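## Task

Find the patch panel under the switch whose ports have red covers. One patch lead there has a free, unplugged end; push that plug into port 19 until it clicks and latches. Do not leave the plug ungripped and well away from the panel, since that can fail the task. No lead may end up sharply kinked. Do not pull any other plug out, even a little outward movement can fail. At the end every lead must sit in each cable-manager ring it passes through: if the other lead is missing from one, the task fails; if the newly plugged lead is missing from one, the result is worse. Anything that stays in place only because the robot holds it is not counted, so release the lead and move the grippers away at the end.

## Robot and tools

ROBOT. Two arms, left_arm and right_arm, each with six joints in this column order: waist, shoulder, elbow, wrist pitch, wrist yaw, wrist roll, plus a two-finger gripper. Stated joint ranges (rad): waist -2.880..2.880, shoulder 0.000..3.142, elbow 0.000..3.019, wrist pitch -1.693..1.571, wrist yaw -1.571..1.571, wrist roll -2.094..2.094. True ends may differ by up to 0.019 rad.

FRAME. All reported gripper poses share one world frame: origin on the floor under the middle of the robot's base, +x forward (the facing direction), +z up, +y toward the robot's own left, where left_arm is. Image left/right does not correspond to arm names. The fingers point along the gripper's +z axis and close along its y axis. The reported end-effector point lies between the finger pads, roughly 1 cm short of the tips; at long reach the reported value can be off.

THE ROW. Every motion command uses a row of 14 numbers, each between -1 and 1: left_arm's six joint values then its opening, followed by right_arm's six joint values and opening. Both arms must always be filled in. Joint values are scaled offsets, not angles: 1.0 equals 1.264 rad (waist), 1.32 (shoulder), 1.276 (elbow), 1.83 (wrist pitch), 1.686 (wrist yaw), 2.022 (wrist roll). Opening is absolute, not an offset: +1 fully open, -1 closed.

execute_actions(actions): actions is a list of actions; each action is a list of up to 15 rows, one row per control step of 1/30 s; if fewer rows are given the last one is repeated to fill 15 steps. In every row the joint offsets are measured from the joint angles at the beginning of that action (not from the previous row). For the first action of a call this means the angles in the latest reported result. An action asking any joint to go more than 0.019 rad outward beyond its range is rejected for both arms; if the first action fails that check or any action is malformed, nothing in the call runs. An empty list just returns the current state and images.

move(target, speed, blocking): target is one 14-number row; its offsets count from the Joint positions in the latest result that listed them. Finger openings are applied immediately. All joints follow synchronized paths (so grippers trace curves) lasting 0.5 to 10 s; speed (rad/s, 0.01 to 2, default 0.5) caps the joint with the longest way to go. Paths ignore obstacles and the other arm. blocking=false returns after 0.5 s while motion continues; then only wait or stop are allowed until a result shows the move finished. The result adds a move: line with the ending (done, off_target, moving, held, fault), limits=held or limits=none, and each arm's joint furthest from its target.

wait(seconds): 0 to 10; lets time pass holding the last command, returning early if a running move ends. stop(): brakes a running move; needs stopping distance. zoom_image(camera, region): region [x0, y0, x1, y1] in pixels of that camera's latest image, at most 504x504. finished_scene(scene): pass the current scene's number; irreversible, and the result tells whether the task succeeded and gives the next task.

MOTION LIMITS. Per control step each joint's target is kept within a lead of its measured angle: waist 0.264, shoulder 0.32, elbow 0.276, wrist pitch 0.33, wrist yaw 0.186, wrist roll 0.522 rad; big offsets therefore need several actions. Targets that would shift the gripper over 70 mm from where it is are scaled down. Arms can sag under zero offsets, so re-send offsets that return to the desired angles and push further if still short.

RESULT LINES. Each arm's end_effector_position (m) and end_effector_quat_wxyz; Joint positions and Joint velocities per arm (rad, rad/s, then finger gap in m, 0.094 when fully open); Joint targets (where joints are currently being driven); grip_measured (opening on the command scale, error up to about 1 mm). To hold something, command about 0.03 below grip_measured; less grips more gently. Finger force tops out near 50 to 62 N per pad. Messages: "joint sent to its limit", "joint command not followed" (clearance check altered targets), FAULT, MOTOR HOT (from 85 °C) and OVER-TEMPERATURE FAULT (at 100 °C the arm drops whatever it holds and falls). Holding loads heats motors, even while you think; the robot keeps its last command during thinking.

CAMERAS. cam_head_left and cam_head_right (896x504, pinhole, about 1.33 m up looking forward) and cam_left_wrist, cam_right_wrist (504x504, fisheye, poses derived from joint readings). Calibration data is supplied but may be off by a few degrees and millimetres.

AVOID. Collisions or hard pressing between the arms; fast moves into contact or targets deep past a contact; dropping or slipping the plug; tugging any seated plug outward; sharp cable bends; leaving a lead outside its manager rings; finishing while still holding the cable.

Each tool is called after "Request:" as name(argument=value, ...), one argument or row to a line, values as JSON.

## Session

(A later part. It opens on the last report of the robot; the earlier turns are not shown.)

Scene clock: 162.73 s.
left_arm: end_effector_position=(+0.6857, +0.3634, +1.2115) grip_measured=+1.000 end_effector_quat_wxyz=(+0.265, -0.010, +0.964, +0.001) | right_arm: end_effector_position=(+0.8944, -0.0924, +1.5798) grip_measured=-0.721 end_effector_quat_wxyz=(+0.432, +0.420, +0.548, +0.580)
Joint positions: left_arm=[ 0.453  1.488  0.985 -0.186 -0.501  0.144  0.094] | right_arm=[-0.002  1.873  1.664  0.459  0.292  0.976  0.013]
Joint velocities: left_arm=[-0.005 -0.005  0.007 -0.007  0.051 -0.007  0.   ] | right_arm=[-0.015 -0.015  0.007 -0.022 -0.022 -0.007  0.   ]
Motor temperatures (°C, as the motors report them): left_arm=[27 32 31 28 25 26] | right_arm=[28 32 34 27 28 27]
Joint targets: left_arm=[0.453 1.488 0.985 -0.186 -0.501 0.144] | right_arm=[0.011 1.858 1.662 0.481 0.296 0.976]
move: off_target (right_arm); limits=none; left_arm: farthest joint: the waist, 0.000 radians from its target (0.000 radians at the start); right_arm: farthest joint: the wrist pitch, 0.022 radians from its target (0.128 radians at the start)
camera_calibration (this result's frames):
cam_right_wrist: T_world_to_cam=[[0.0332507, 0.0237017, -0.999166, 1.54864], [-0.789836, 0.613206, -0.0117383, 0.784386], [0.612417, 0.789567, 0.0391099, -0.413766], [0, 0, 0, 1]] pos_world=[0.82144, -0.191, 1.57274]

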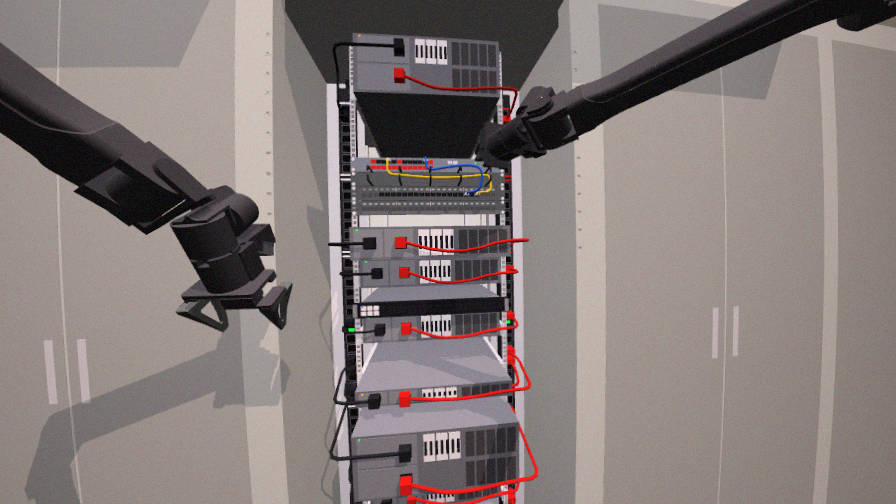

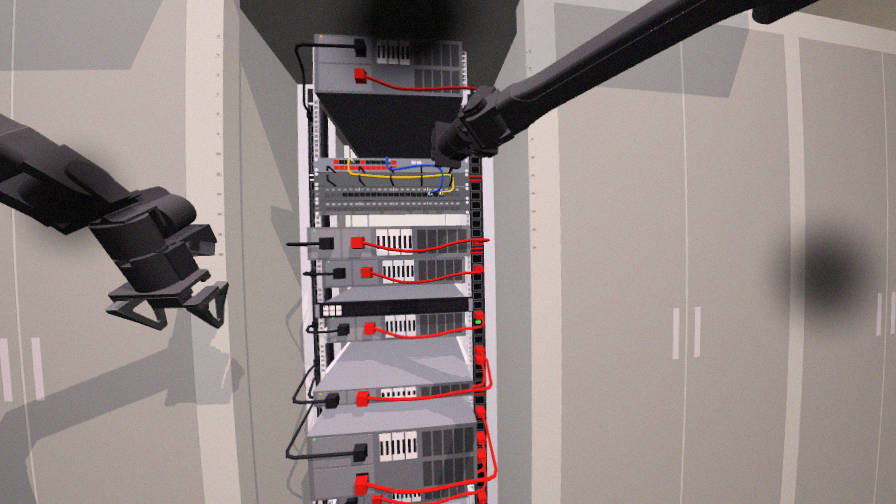

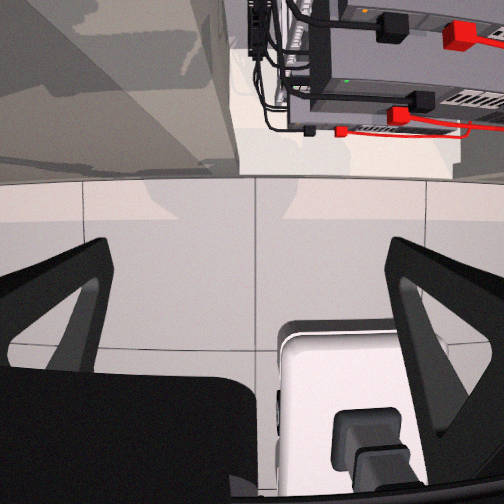

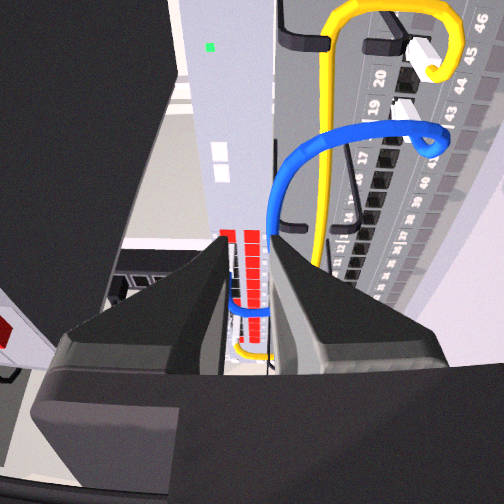

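Request:
move(
  target=[0,0,0,0,0,0,1,-0.0325,0.12,0.208,-0.069,0.015,0,-0.62],
  speed=0.25,
)

Request:
execute_actions(
  actions=[
    [[0,0,0,0,0,0,1,0,0,0.03,0,0,0,-0.915]],
  ],
)

Scene clock: 165.07 s.
left_arm: end_effector_position=(+0.6857, +0.3634, +1.2115) grip_measured=+1.000 end_effector_quat_wxyz=(+0.265, -0.010, +0.964, +0.001) | right_arm: end_effector_position=(+0.9427, -0.0779, +1.5719) grip_measured=-0.622 end_effector_quat_wxyz=(+0.434, +0.432, +0.556, +0.563)
Joint positions: left_arm=[ 0.453  1.488  0.985 -0.186 -0.501  0.144  0.094] | right_arm=[-0.021  2.003  1.883  0.35   0.313  0.976  0.018]
Joint velocities: left_arm=[-0.005 -0.015  0.002 -0.002  0.007 -0.037  0.   ] | right_arm=[-0.005 -0.015 -0.012 -0.012 -0.022 -0.022 -0.001]
Motor temperatures (°C, as the motors report them): left_arm=[27 32 31 28 25 26] | right_arm=[28 32 35 27 28 27]
Joint targets: left_arm=[0.453 1.488 0.985 -0.186 -0.501 0.144] | right_arm=[-0.043 2.031 1.930 0.333 0.317 0.976]
move: off_target (right_arm); limits=none; left_arm: farthest joint: the waist, 0.000 radians from its target (0.000 radians at the start); right_arm: farthest joint: the elbow, 0.046 radians from its target (0.265 radians at the start)
camera_calibration (this result's frames):
cam_right_wrist: T_world_to_cam=[[0.000450227, 0.00443441, -0.99999, 1.56948], [-0.775793, 0.630983, 0.00244878, 0.77943], [0.630987, 0.775784, 0.00372427, -0.417433], [0, 0, 0, 1]] pos_world=[0.867365, -0.174928, 1.56911]

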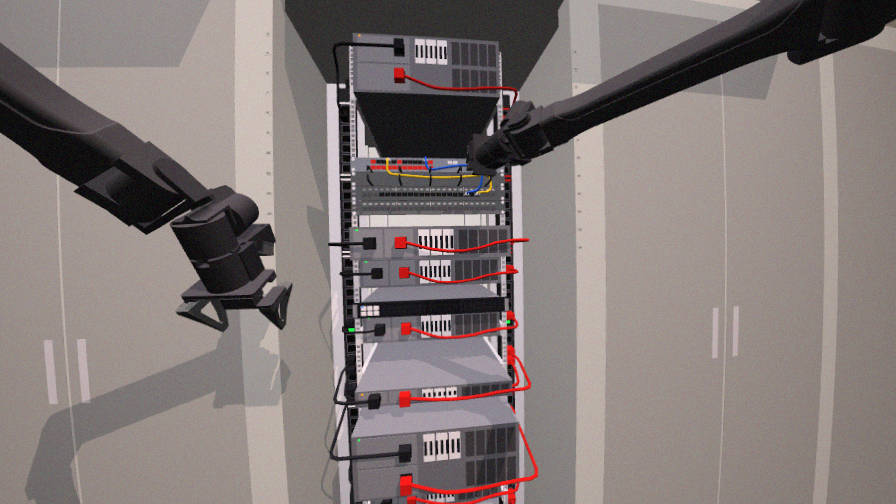

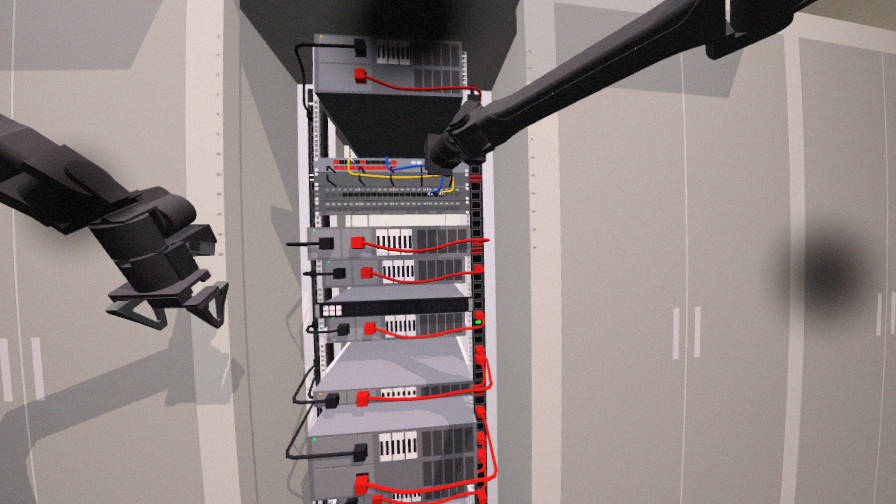

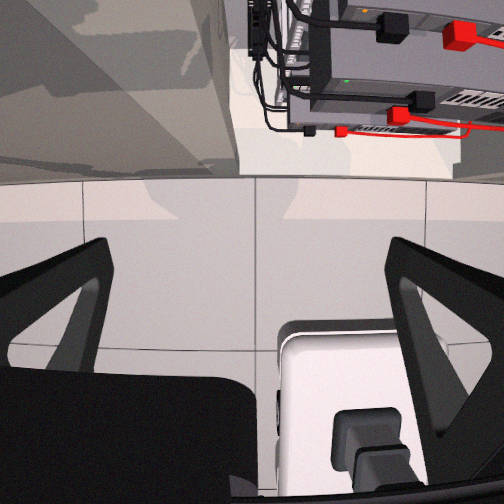

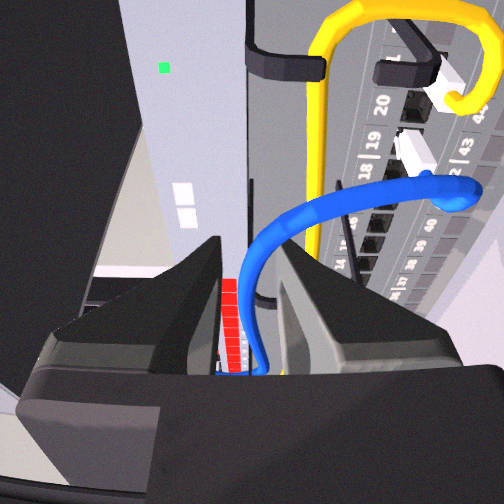

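Scene clock: 165.57 s.
left_arm: end_effector_position=(+0.6857, +0.3634, +1.2115) grip_measured=+1.000 end_effector_quat_wxyz=(+0.265, -0.010, +0.964, +0.001) | right_arm: end_effector_position=(+0.9427, -0.0779, +1.5719) grip_measured=-0.899 end_effector_quat_wxyz=(+0.434, +0.432, +0.556, +0.563)
Joint positions: left_arm=[ 0.453  1.488  0.985 -0.186 -0.501  0.144  0.094] | right_arm=[-0.021  2.003  1.883  0.35   0.313  0.976  0.005]
Joint velocities: left_arm=[-0.005 -0.005 -0.002 -0.012 -0.051 -0.081  0.   ] | right_arm=[-0.005 -0.005 -0.002 -0.012 -0.081  0.037 -0.   ]
Motor temperatures (°C, as the motors report them): left_arm=[27 32 31 28 25 26] | right_arm=[28 32 35 27 28 27]
Joint targets: left_arm=[0.453 1.488 0.985 -0.186 -0.501 0.144] | right_arm=[-0.021 2.003 1.922 0.350 0.313 0.976]
camera_calibration (this result's frames):
cam_right_wrist: T_world_to_cam=[[0.000450227, 0.00443441, -0.99999, 1.56948], [-0.775793, 0.630983, 0.00244878, 0.77943], [0.630987, 0.775784, 0.00372427, -0.417433], [0, 0, 0, 1]] pos_world=[0.867365, -0.174928, 1.56911]

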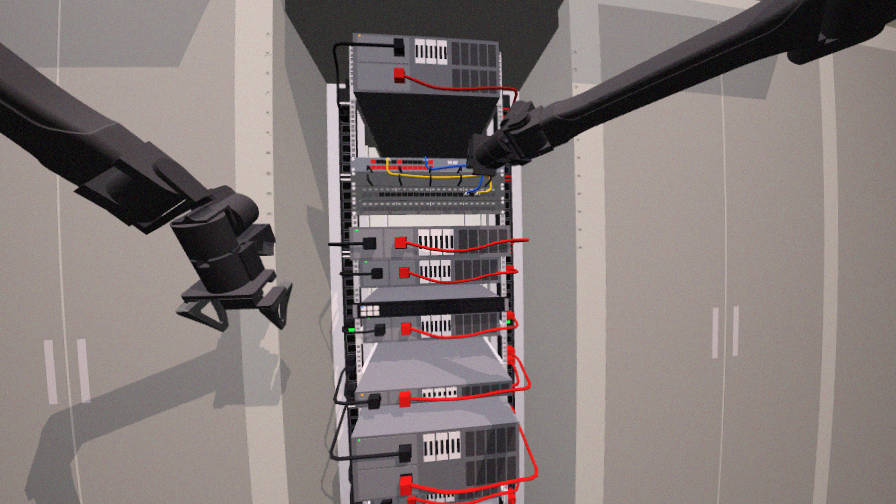

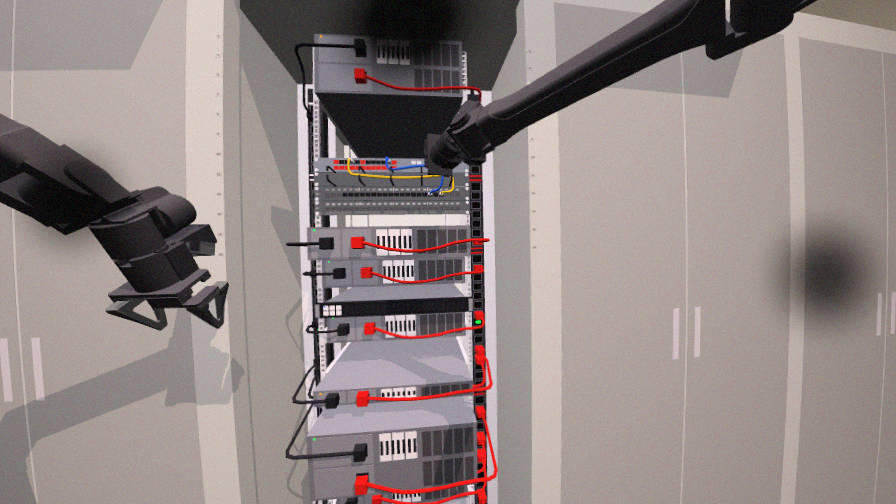

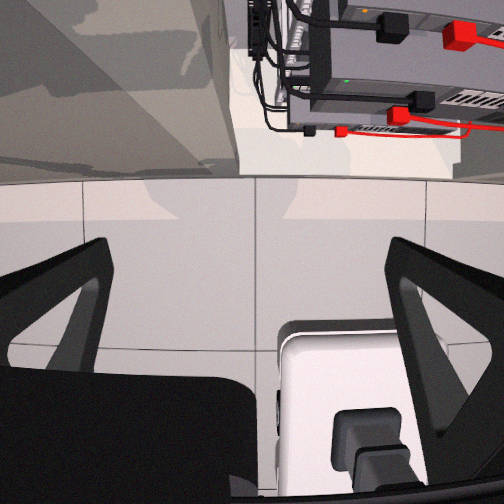

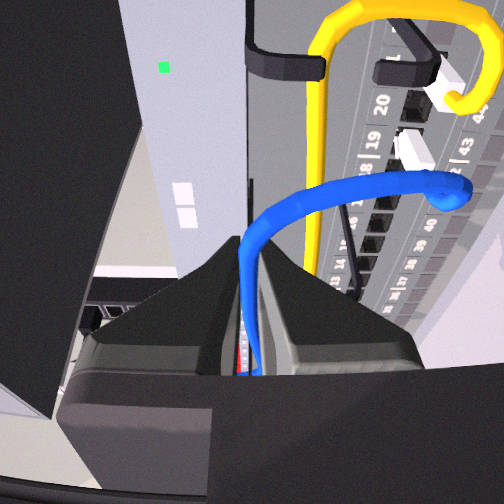

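Request:
move(
  target=[0,0,0,0,0,0,1,-0.05,0.053,0.052,0,-0.018,0,-0.915],
  speed=0.1,
)

Request:
zoom_image(
  camera="cam_head_left",
  region=[410,150,500,200],
)

Scene clock: 167.10 s.
left_arm: end_effector_position=(+0.6857, +0.3634, +1.2115) grip_measured=+1.000 end_effector_quat_wxyz=(+0.265, -0.010, +0.964, +0.001) | right_arm: end_effector_position=(+0.9511, -0.0776, +1.5687) grip_measured=-0.899 end_effector_quat_wxyz=(+0.434, +0.423, +0.554, +0.571)
Joint positions: left_arm=[ 0.453  1.488  0.985 -0.186 -0.501  0.144  0.094] | right_arm=[-0.034  2.022  1.908  0.35   0.277  0.976  0.005]
Joint velocities: left_arm=[ 0.005  0.015 -0.007 -0.007  0.066  0.007  0.   ] | right_arm=[-0.005 -0.005  0.007 -0.017  0.007  0.022 -0.001]
Motor temperatures (°C, as the motors report them): left_arm=[27 32 31 28 25 26] | right_arm=[28 32 35 27 28 27]
Joint targets: left_arm=[0.453 1.488 0.985 -0.186 -0.501 0.144] | right_arm=[-0.084 2.073 1.950 0.350 0.283 0.976]
move: off_target (right_arm); limits=none; left_arm: farthest joint: the waist, 0.000 radians from its target (0.000 radians at the start); right_arm: farthest joint: the shoulder, 0.051 radians from its target (0.070 radians at the start)
camera_calibration (this result's frames):
cam_right_wrist: T_world_to_cam=[[0.0185464, 0.00794331, -0.999796, 1.54908], [-0.785158, 0.619221, -0.00964519, 0.812623], [0.619018, 0.785177, 0.0177211, -0.432823], [0, 0, 0, 1]] pos_world=[0.877232, -0.175655, 1.56427]

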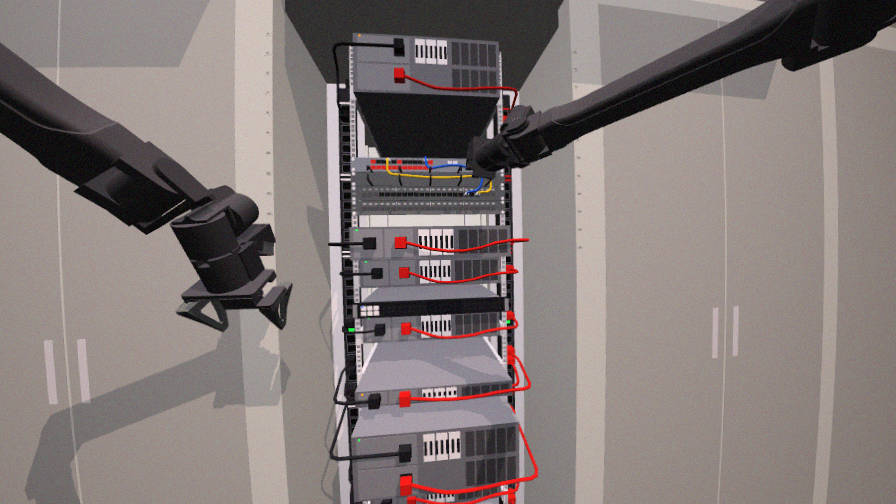

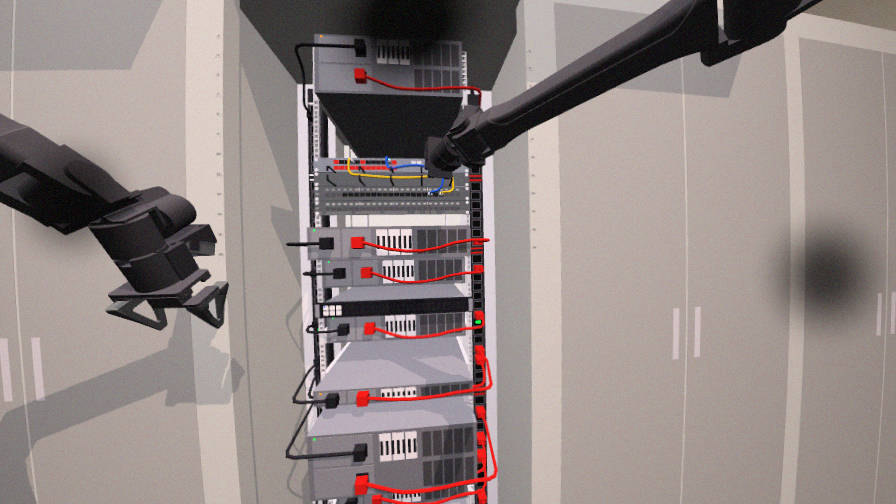

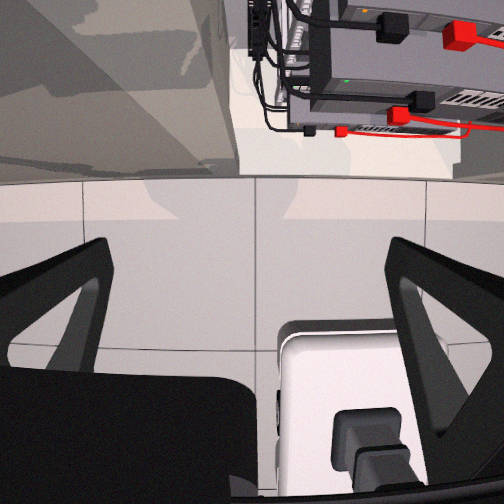

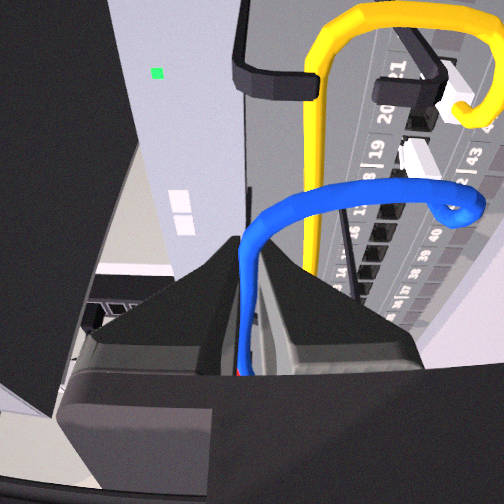

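Region (410, 150, 500, 200) of cam_head_left's 896x504 image, scaled by 5.600, with more detail than that image has.

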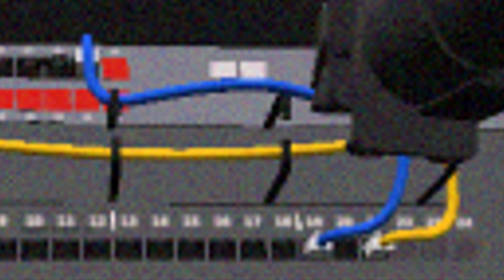

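Request:
move(
  target=[0,0,0,0,0,0,1,0.04,-0.057,-0.077,0.033,0.034,0,-0.915],
  speed=0.1,
)

Request:
move(
  target=[0,0,0,0,0,0,1,-0.032,-0.005,-0.038,0.033,-0.0125,0,-0.915],
  speed=0.1,
)

Scene clock: 168.80 s.
left_arm: end_effector_position=(+0.6857, +0.3634, +1.2115) grip_measured=+1.000 end_effector_quat_wxyz=(+0.265, -0.010, +0.964, +0.001) | right_arm: end_effector_position=(+0.9243, -0.0737, +1.5684) grip_measured=-0.899 end_effector_quat_wxyz=(+0.431, +0.433, +0.559, +0.561)
Joint positions: left_arm=[ 0.453  1.488  0.985 -0.186 -0.501  0.144  0.094] | right_arm=[-0.005  1.971  1.81   0.383  0.331  0.976  0.005]
Joint velocities: left_arm=[-0.005 -0.005  0.007 -0.012  0.022 -0.007  0.   ] | right_arm=[-0.005 -0.005  0.007 -0.012  0.037 -0.051  0.   ]
Motor temperatures (°C, as the motors report them): left_arm=[27 32 31 28 25 26] | right_arm=[28 32 34 27 28 27]
Joint targets: left_arm=[0.453 1.488 0.985 -0.186 -0.501 0.144] | right_arm=[0.016 1.946 1.810 0.410 0.335 0.976]
move: off_target (right_arm); limits=none; left_arm: farthest joint: the waist, 0.000 radians from its target (0.000 radians at the start); right_arm: farthest joint: the wrist pitch, 0.027 radians from its target (0.061 radians at the start)
camera_calibration (this result's frames):
cam_right_wrist: T_world_to_cam=[[-0.00818339, 0.0029777, -0.999962, 1.57378], [-0.777444, 0.628898, 0.00823511, 0.754803], [0.628898, 0.777482, -0.00283152, -0.396777], [0, 0, 0, 1]] pos_world=[0.849229, -0.170893, 1.56638]

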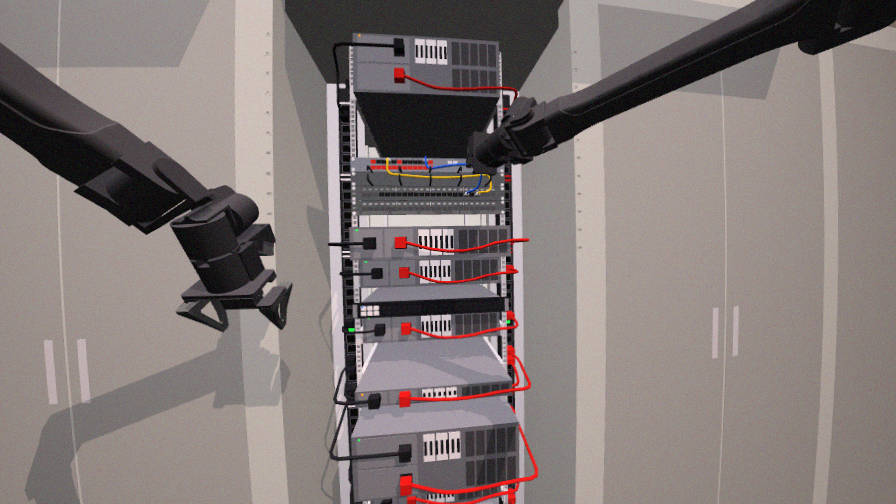

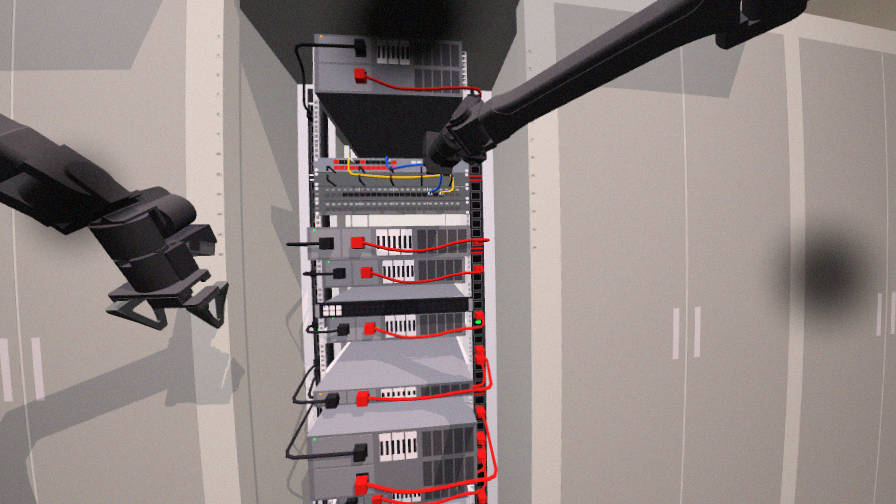

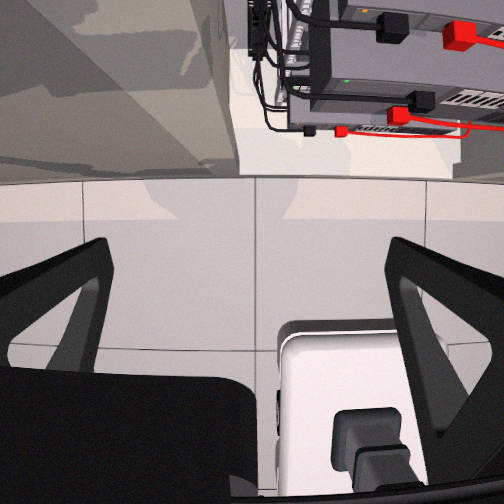

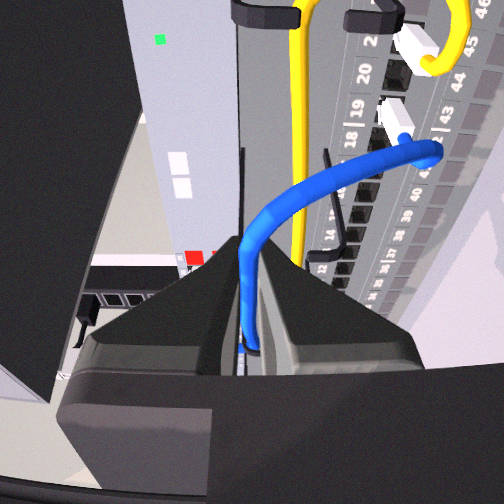

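Scene clock: 169.80 s.
left_arm: end_effector_position=(+0.6857, +0.3634, +1.2115) grip_measured=+1.000 end_effector_quat_wxyz=(+0.265, -0.010, +0.964, +0.001) | right_arm: end_effector_position=(+0.9212, -0.0740, +1.5492) grip_measured=-0.899 end_effector_quat_wxyz=(+0.430, +0.430, +0.561, +0.562)
Joint positions: left_arm=[ 0.453  1.488  0.985 -0.186 -0.501  0.144  0.094] | right_arm=[-0.02   1.971  1.766  0.423  0.311  0.976  0.005]
Joint velocities: left_arm=[-0.005 -0.005 -0.022 -0.012 -0.037 -0.022  0.   ] | right_arm=[-0.005 -0.005  0.012 -0.002  0.022  0.007 -0.001]
Motor temperatures (°C, as the motors report them): left_arm=[27 32 31 28 25 26] | right_arm=[28 32 34 27 28 27]
Joint targets: left_arm=[0.453 1.488 0.985 -0.186 -0.501 0.144] | right_arm=[-0.046 1.964 1.762 0.443 0.310 0.976]
move: off_target (right_arm); limits=none; left_arm: farthest joint: the waist, 0.000 radians from its target (0.000 radians at the start); right_arm: farthest joint: the waist, 0.026 radians from its target (0.040 radians at the start)
camera_calibration (this result's frames):
cam_right_wrist: T_world_to_cam=[[-0.00569116, -0.000770243, -0.999984, 1.55206], [-0.781722, 0.623615, 0.00396864, 0.762843], [0.623601, 0.781731, -0.00415121, -0.387402], [0, 0, 0, 1]] pos_world=[0.846748, -0.17168, 1.5474]

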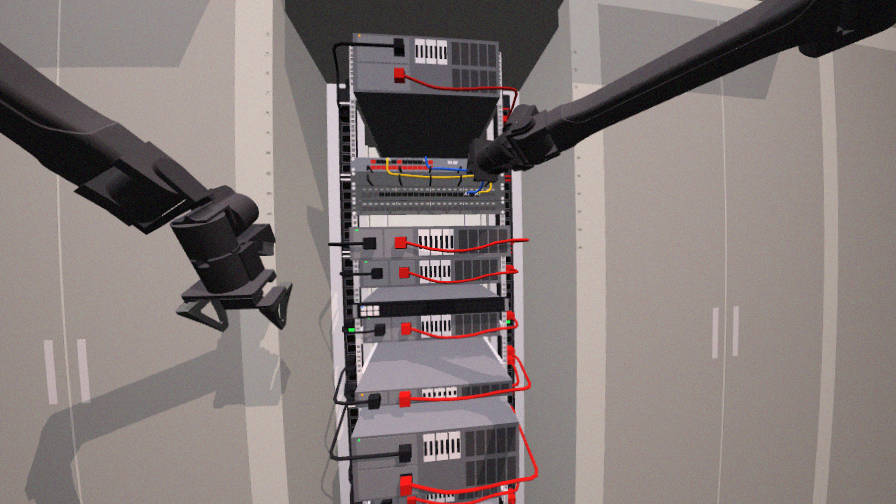

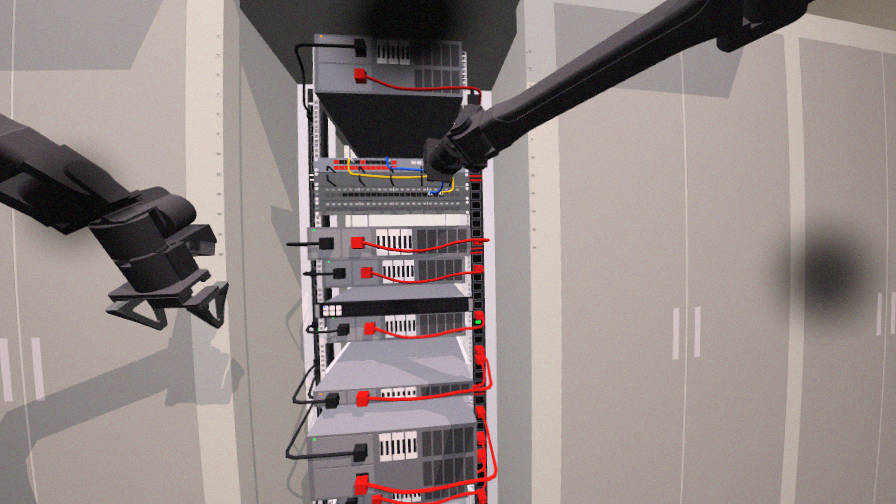

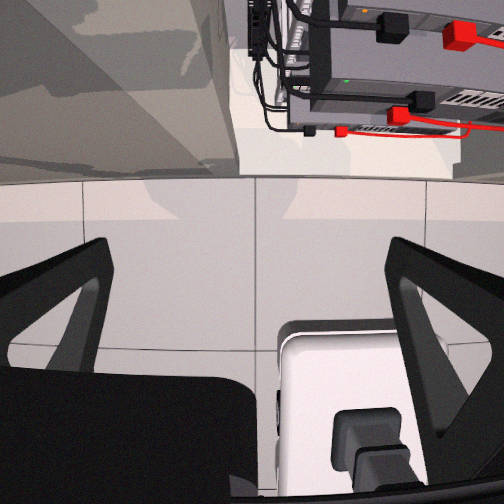

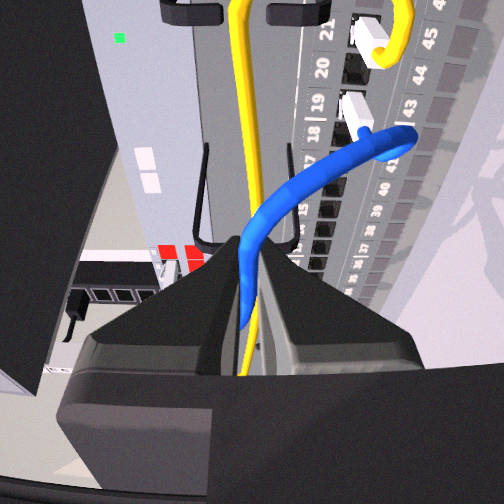

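Request:
execute_actions(
  actions=[
    [[0,0,0,0,0,0,1,-0.0238,0.0283,0.0382,-0.0122,-0.001,0,-0.915],[0,0,0,0,0,0,1,-0.0256,0.0316,0.0444,-0.0144,-0.0021,0,-0.915],[0,0,0,0,0,0,1,-0.0274,0.0348,0.0506,-0.0166,-0.0031,0,-0.915],[0,0,0,0,0,0,1,-0.0292,0.0381,0.0569,-0.0189,-0.0042,0,-0.915],[0,0,0,0,0,0,1,-0.031,0.0414,0.0631,-0.0211,-0.0052,0,-0.915],[0,0,0,0,0,0,1,-0.0328,0.0447,0.0693,-0.0233,-0.0062,0,-0.915],[0,0,0,0,0,0,1,-0.0346,0.048,0.0755,-0.0255,-0.0073,0,-0.915],[0,0,0,0,0,0,1,-0.0364,0.0513,0.0817,-0.0277,-0.0083,0,-0.915],[0,0,0,0,0,0,1,-0.0382,0.0545,0.0879,-0.03,-0.0094,0,-0.915],[0,0,0,0,0,0,1,-0.04,0.0578,0.0942,-0.0322,-0.0104,0,-0.915],[0,0,0,0,0,0,1,-0.0418,0.0611,0.1004,-0.0344,-0.0115,0,-0.915],[0,0,0,0,0,0,1,-0.0435,0.0644,0.1066,-0.0366,-0.0125,0,-0.915]],
  ],
)

Request:
wait(
  seconds=0.3,
)

Request:
zoom_image(
  camera="cam_head_left",
  region=[410,150,500,200],
)

Scene clock: 170.87 s.
left_arm: end_effector_position=(+0.6857, +0.3634, +1.2115) grip_measured=+1.000 end_effector_quat_wxyz=(+0.265, -0.010, +0.964, +0.001) | right_arm: end_effector_position=(+0.9473, -0.0795, +1.5493) grip_measured=-0.899 end_effector_quat_wxyz=(+0.434, +0.429, +0.558, +0.562)
Joint positions: left_arm=[ 0.453  1.488  0.985 -0.186 -0.501  0.144  0.094] | right_arm=[-0.043  2.018  1.864  0.38   0.29   0.976  0.005]
Joint velocities: left_arm=[ 0.005 -0.005 -0.017  0.002  0.007  0.051  0.   ] | right_arm=[-0.063 -0.024  0.061 -0.017 -0.037  0.022  0.   ]
Motor temperatures (°C, as the motors report them): left_arm=[27 32 31 28 25 26] | right_arm=[28 32 34 27 28 27]
Joint targets: left_arm=[0.453 1.488 0.985 -0.186 -0.501 0.144] | right_arm=[-0.075 2.056 1.902 0.356 0.289 0.976]
camera_calibration (this result's frames):
cam_right_wrist: T_world_to_cam=[[0.000937193, -0.00177526, -0.999998, 1.54592], [-0.777543, 0.628827, -0.00184504, 0.79212], [0.628829, 0.777543, -0.000791008, -0.409818], [0, 0, 0, 1]] pos_world=[0.872164, -0.176711, 1.54705]

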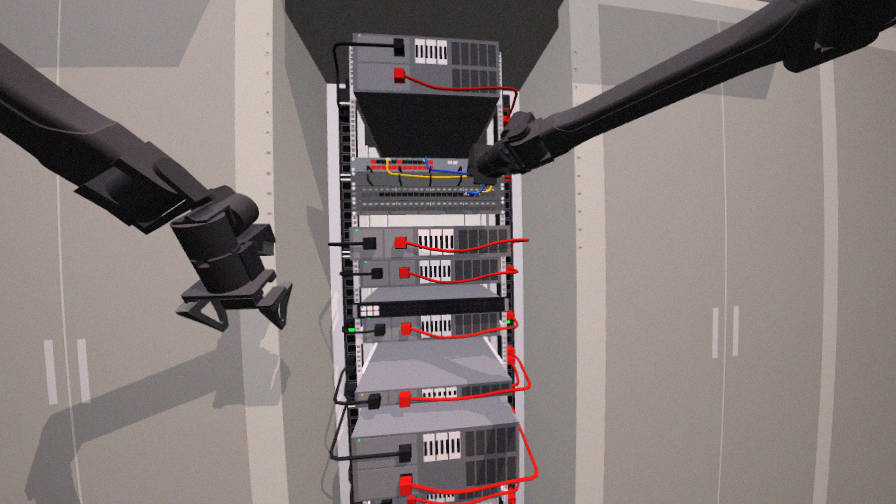

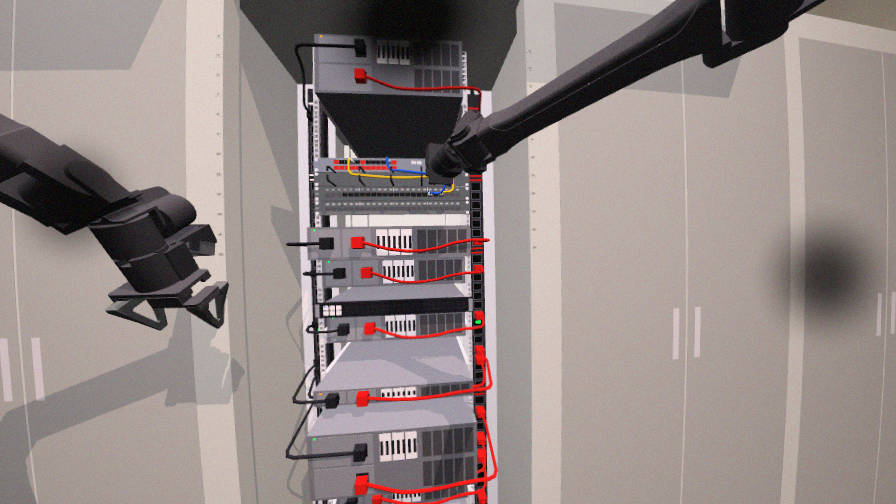

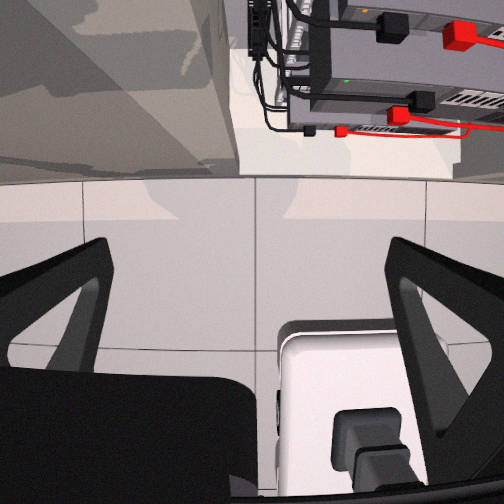

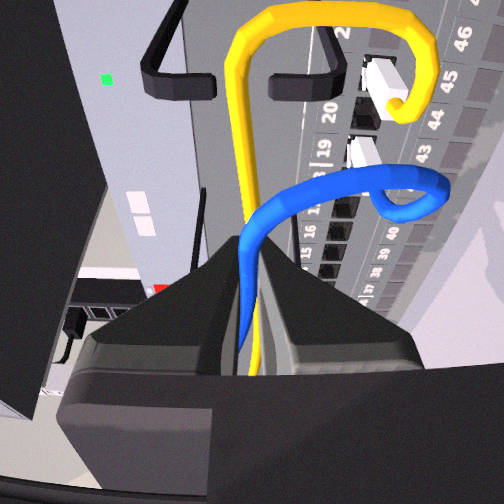

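Scene clock: 171.17 s.
left_arm: end_effector_position=(+0.6857, +0.3634, +1.2115) grip_measured=+1.000 end_effector_quat_wxyz=(+0.265, -0.010, +0.964, +0.001) | right_arm: end_effector_position=(+0.9481, -0.0807, +1.5488) grip_measured=-0.899 end_effector_quat_wxyz=(+0.434, +0.430, +0.558, +0.561)
Joint positions: left_arm=[ 0.453  1.488  0.985 -0.186 -0.501  0.144  0.094] | right_arm=[-0.045  2.018  1.865  0.378  0.289  0.976  0.005]
Joint velocities: left_arm=[ 0.005 -0.015 -0.017  0.012  0.007  0.037  0.   ] | right_arm=[ 0.005 -0.015 -0.002  0.002  0.007  0.022 -0.001]
Motor temperatures (°C, as the motors report them): left_arm=[27 32 31 28 25 26] | right_arm=[28 32 34 27 28 27]
Joint targets: left_arm=[0.453 1.488 0.985 -0.186 -0.501 0.144] | right_arm=[-0.075 2.056 1.902 0.356 0.290 0.976]
wait: 0.30 s; at rest by 0.17 s
camera_calibration (this result's frames):
cam_right_wrist: T_world_to_cam=[[0.000278362, -0.00247809, -0.999997, 1.54597], [-0.777055, 0.62943, -0.00177609, 0.793014], [0.629433, 0.777053, -0.0017504, -0.408569], [0, 0, 0, 1]] pos_world=[0.872952, -0.177836, 1.54666]

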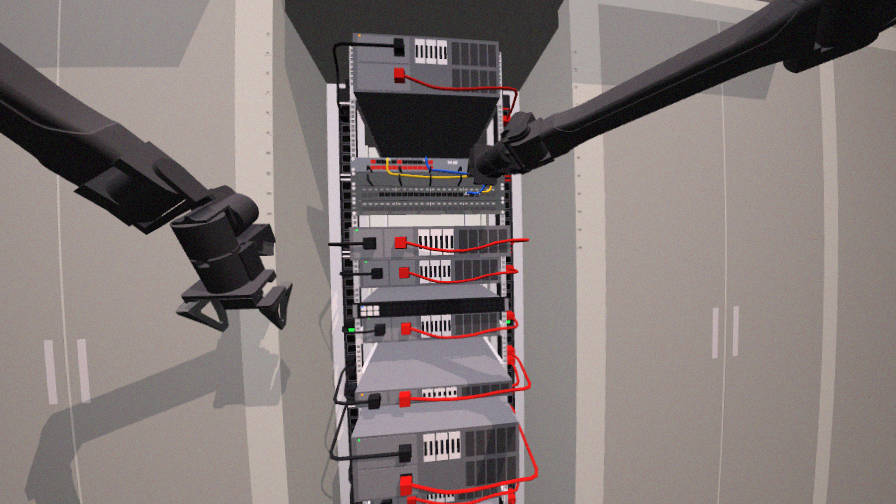

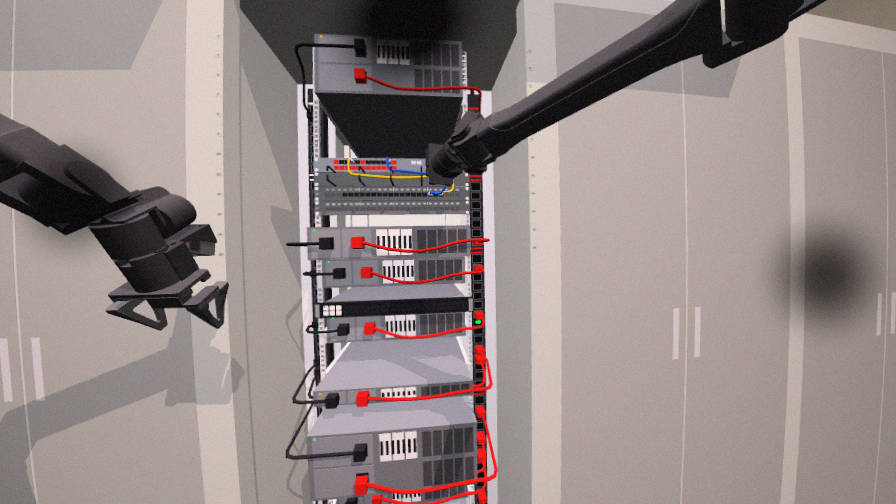

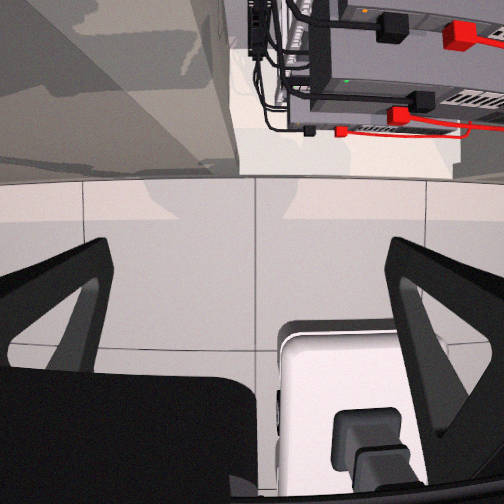

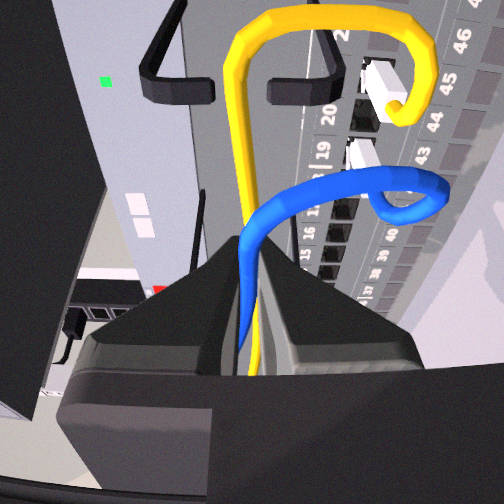

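Region (410, 150, 500, 200) of cam_head_left's 896x504 image, scaled by 5.600, with more detail than that image has.

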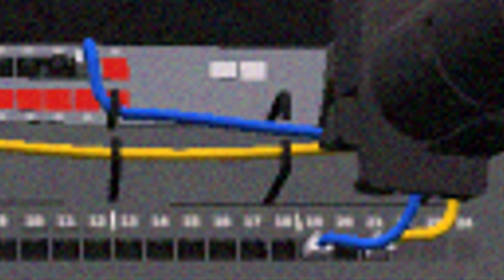

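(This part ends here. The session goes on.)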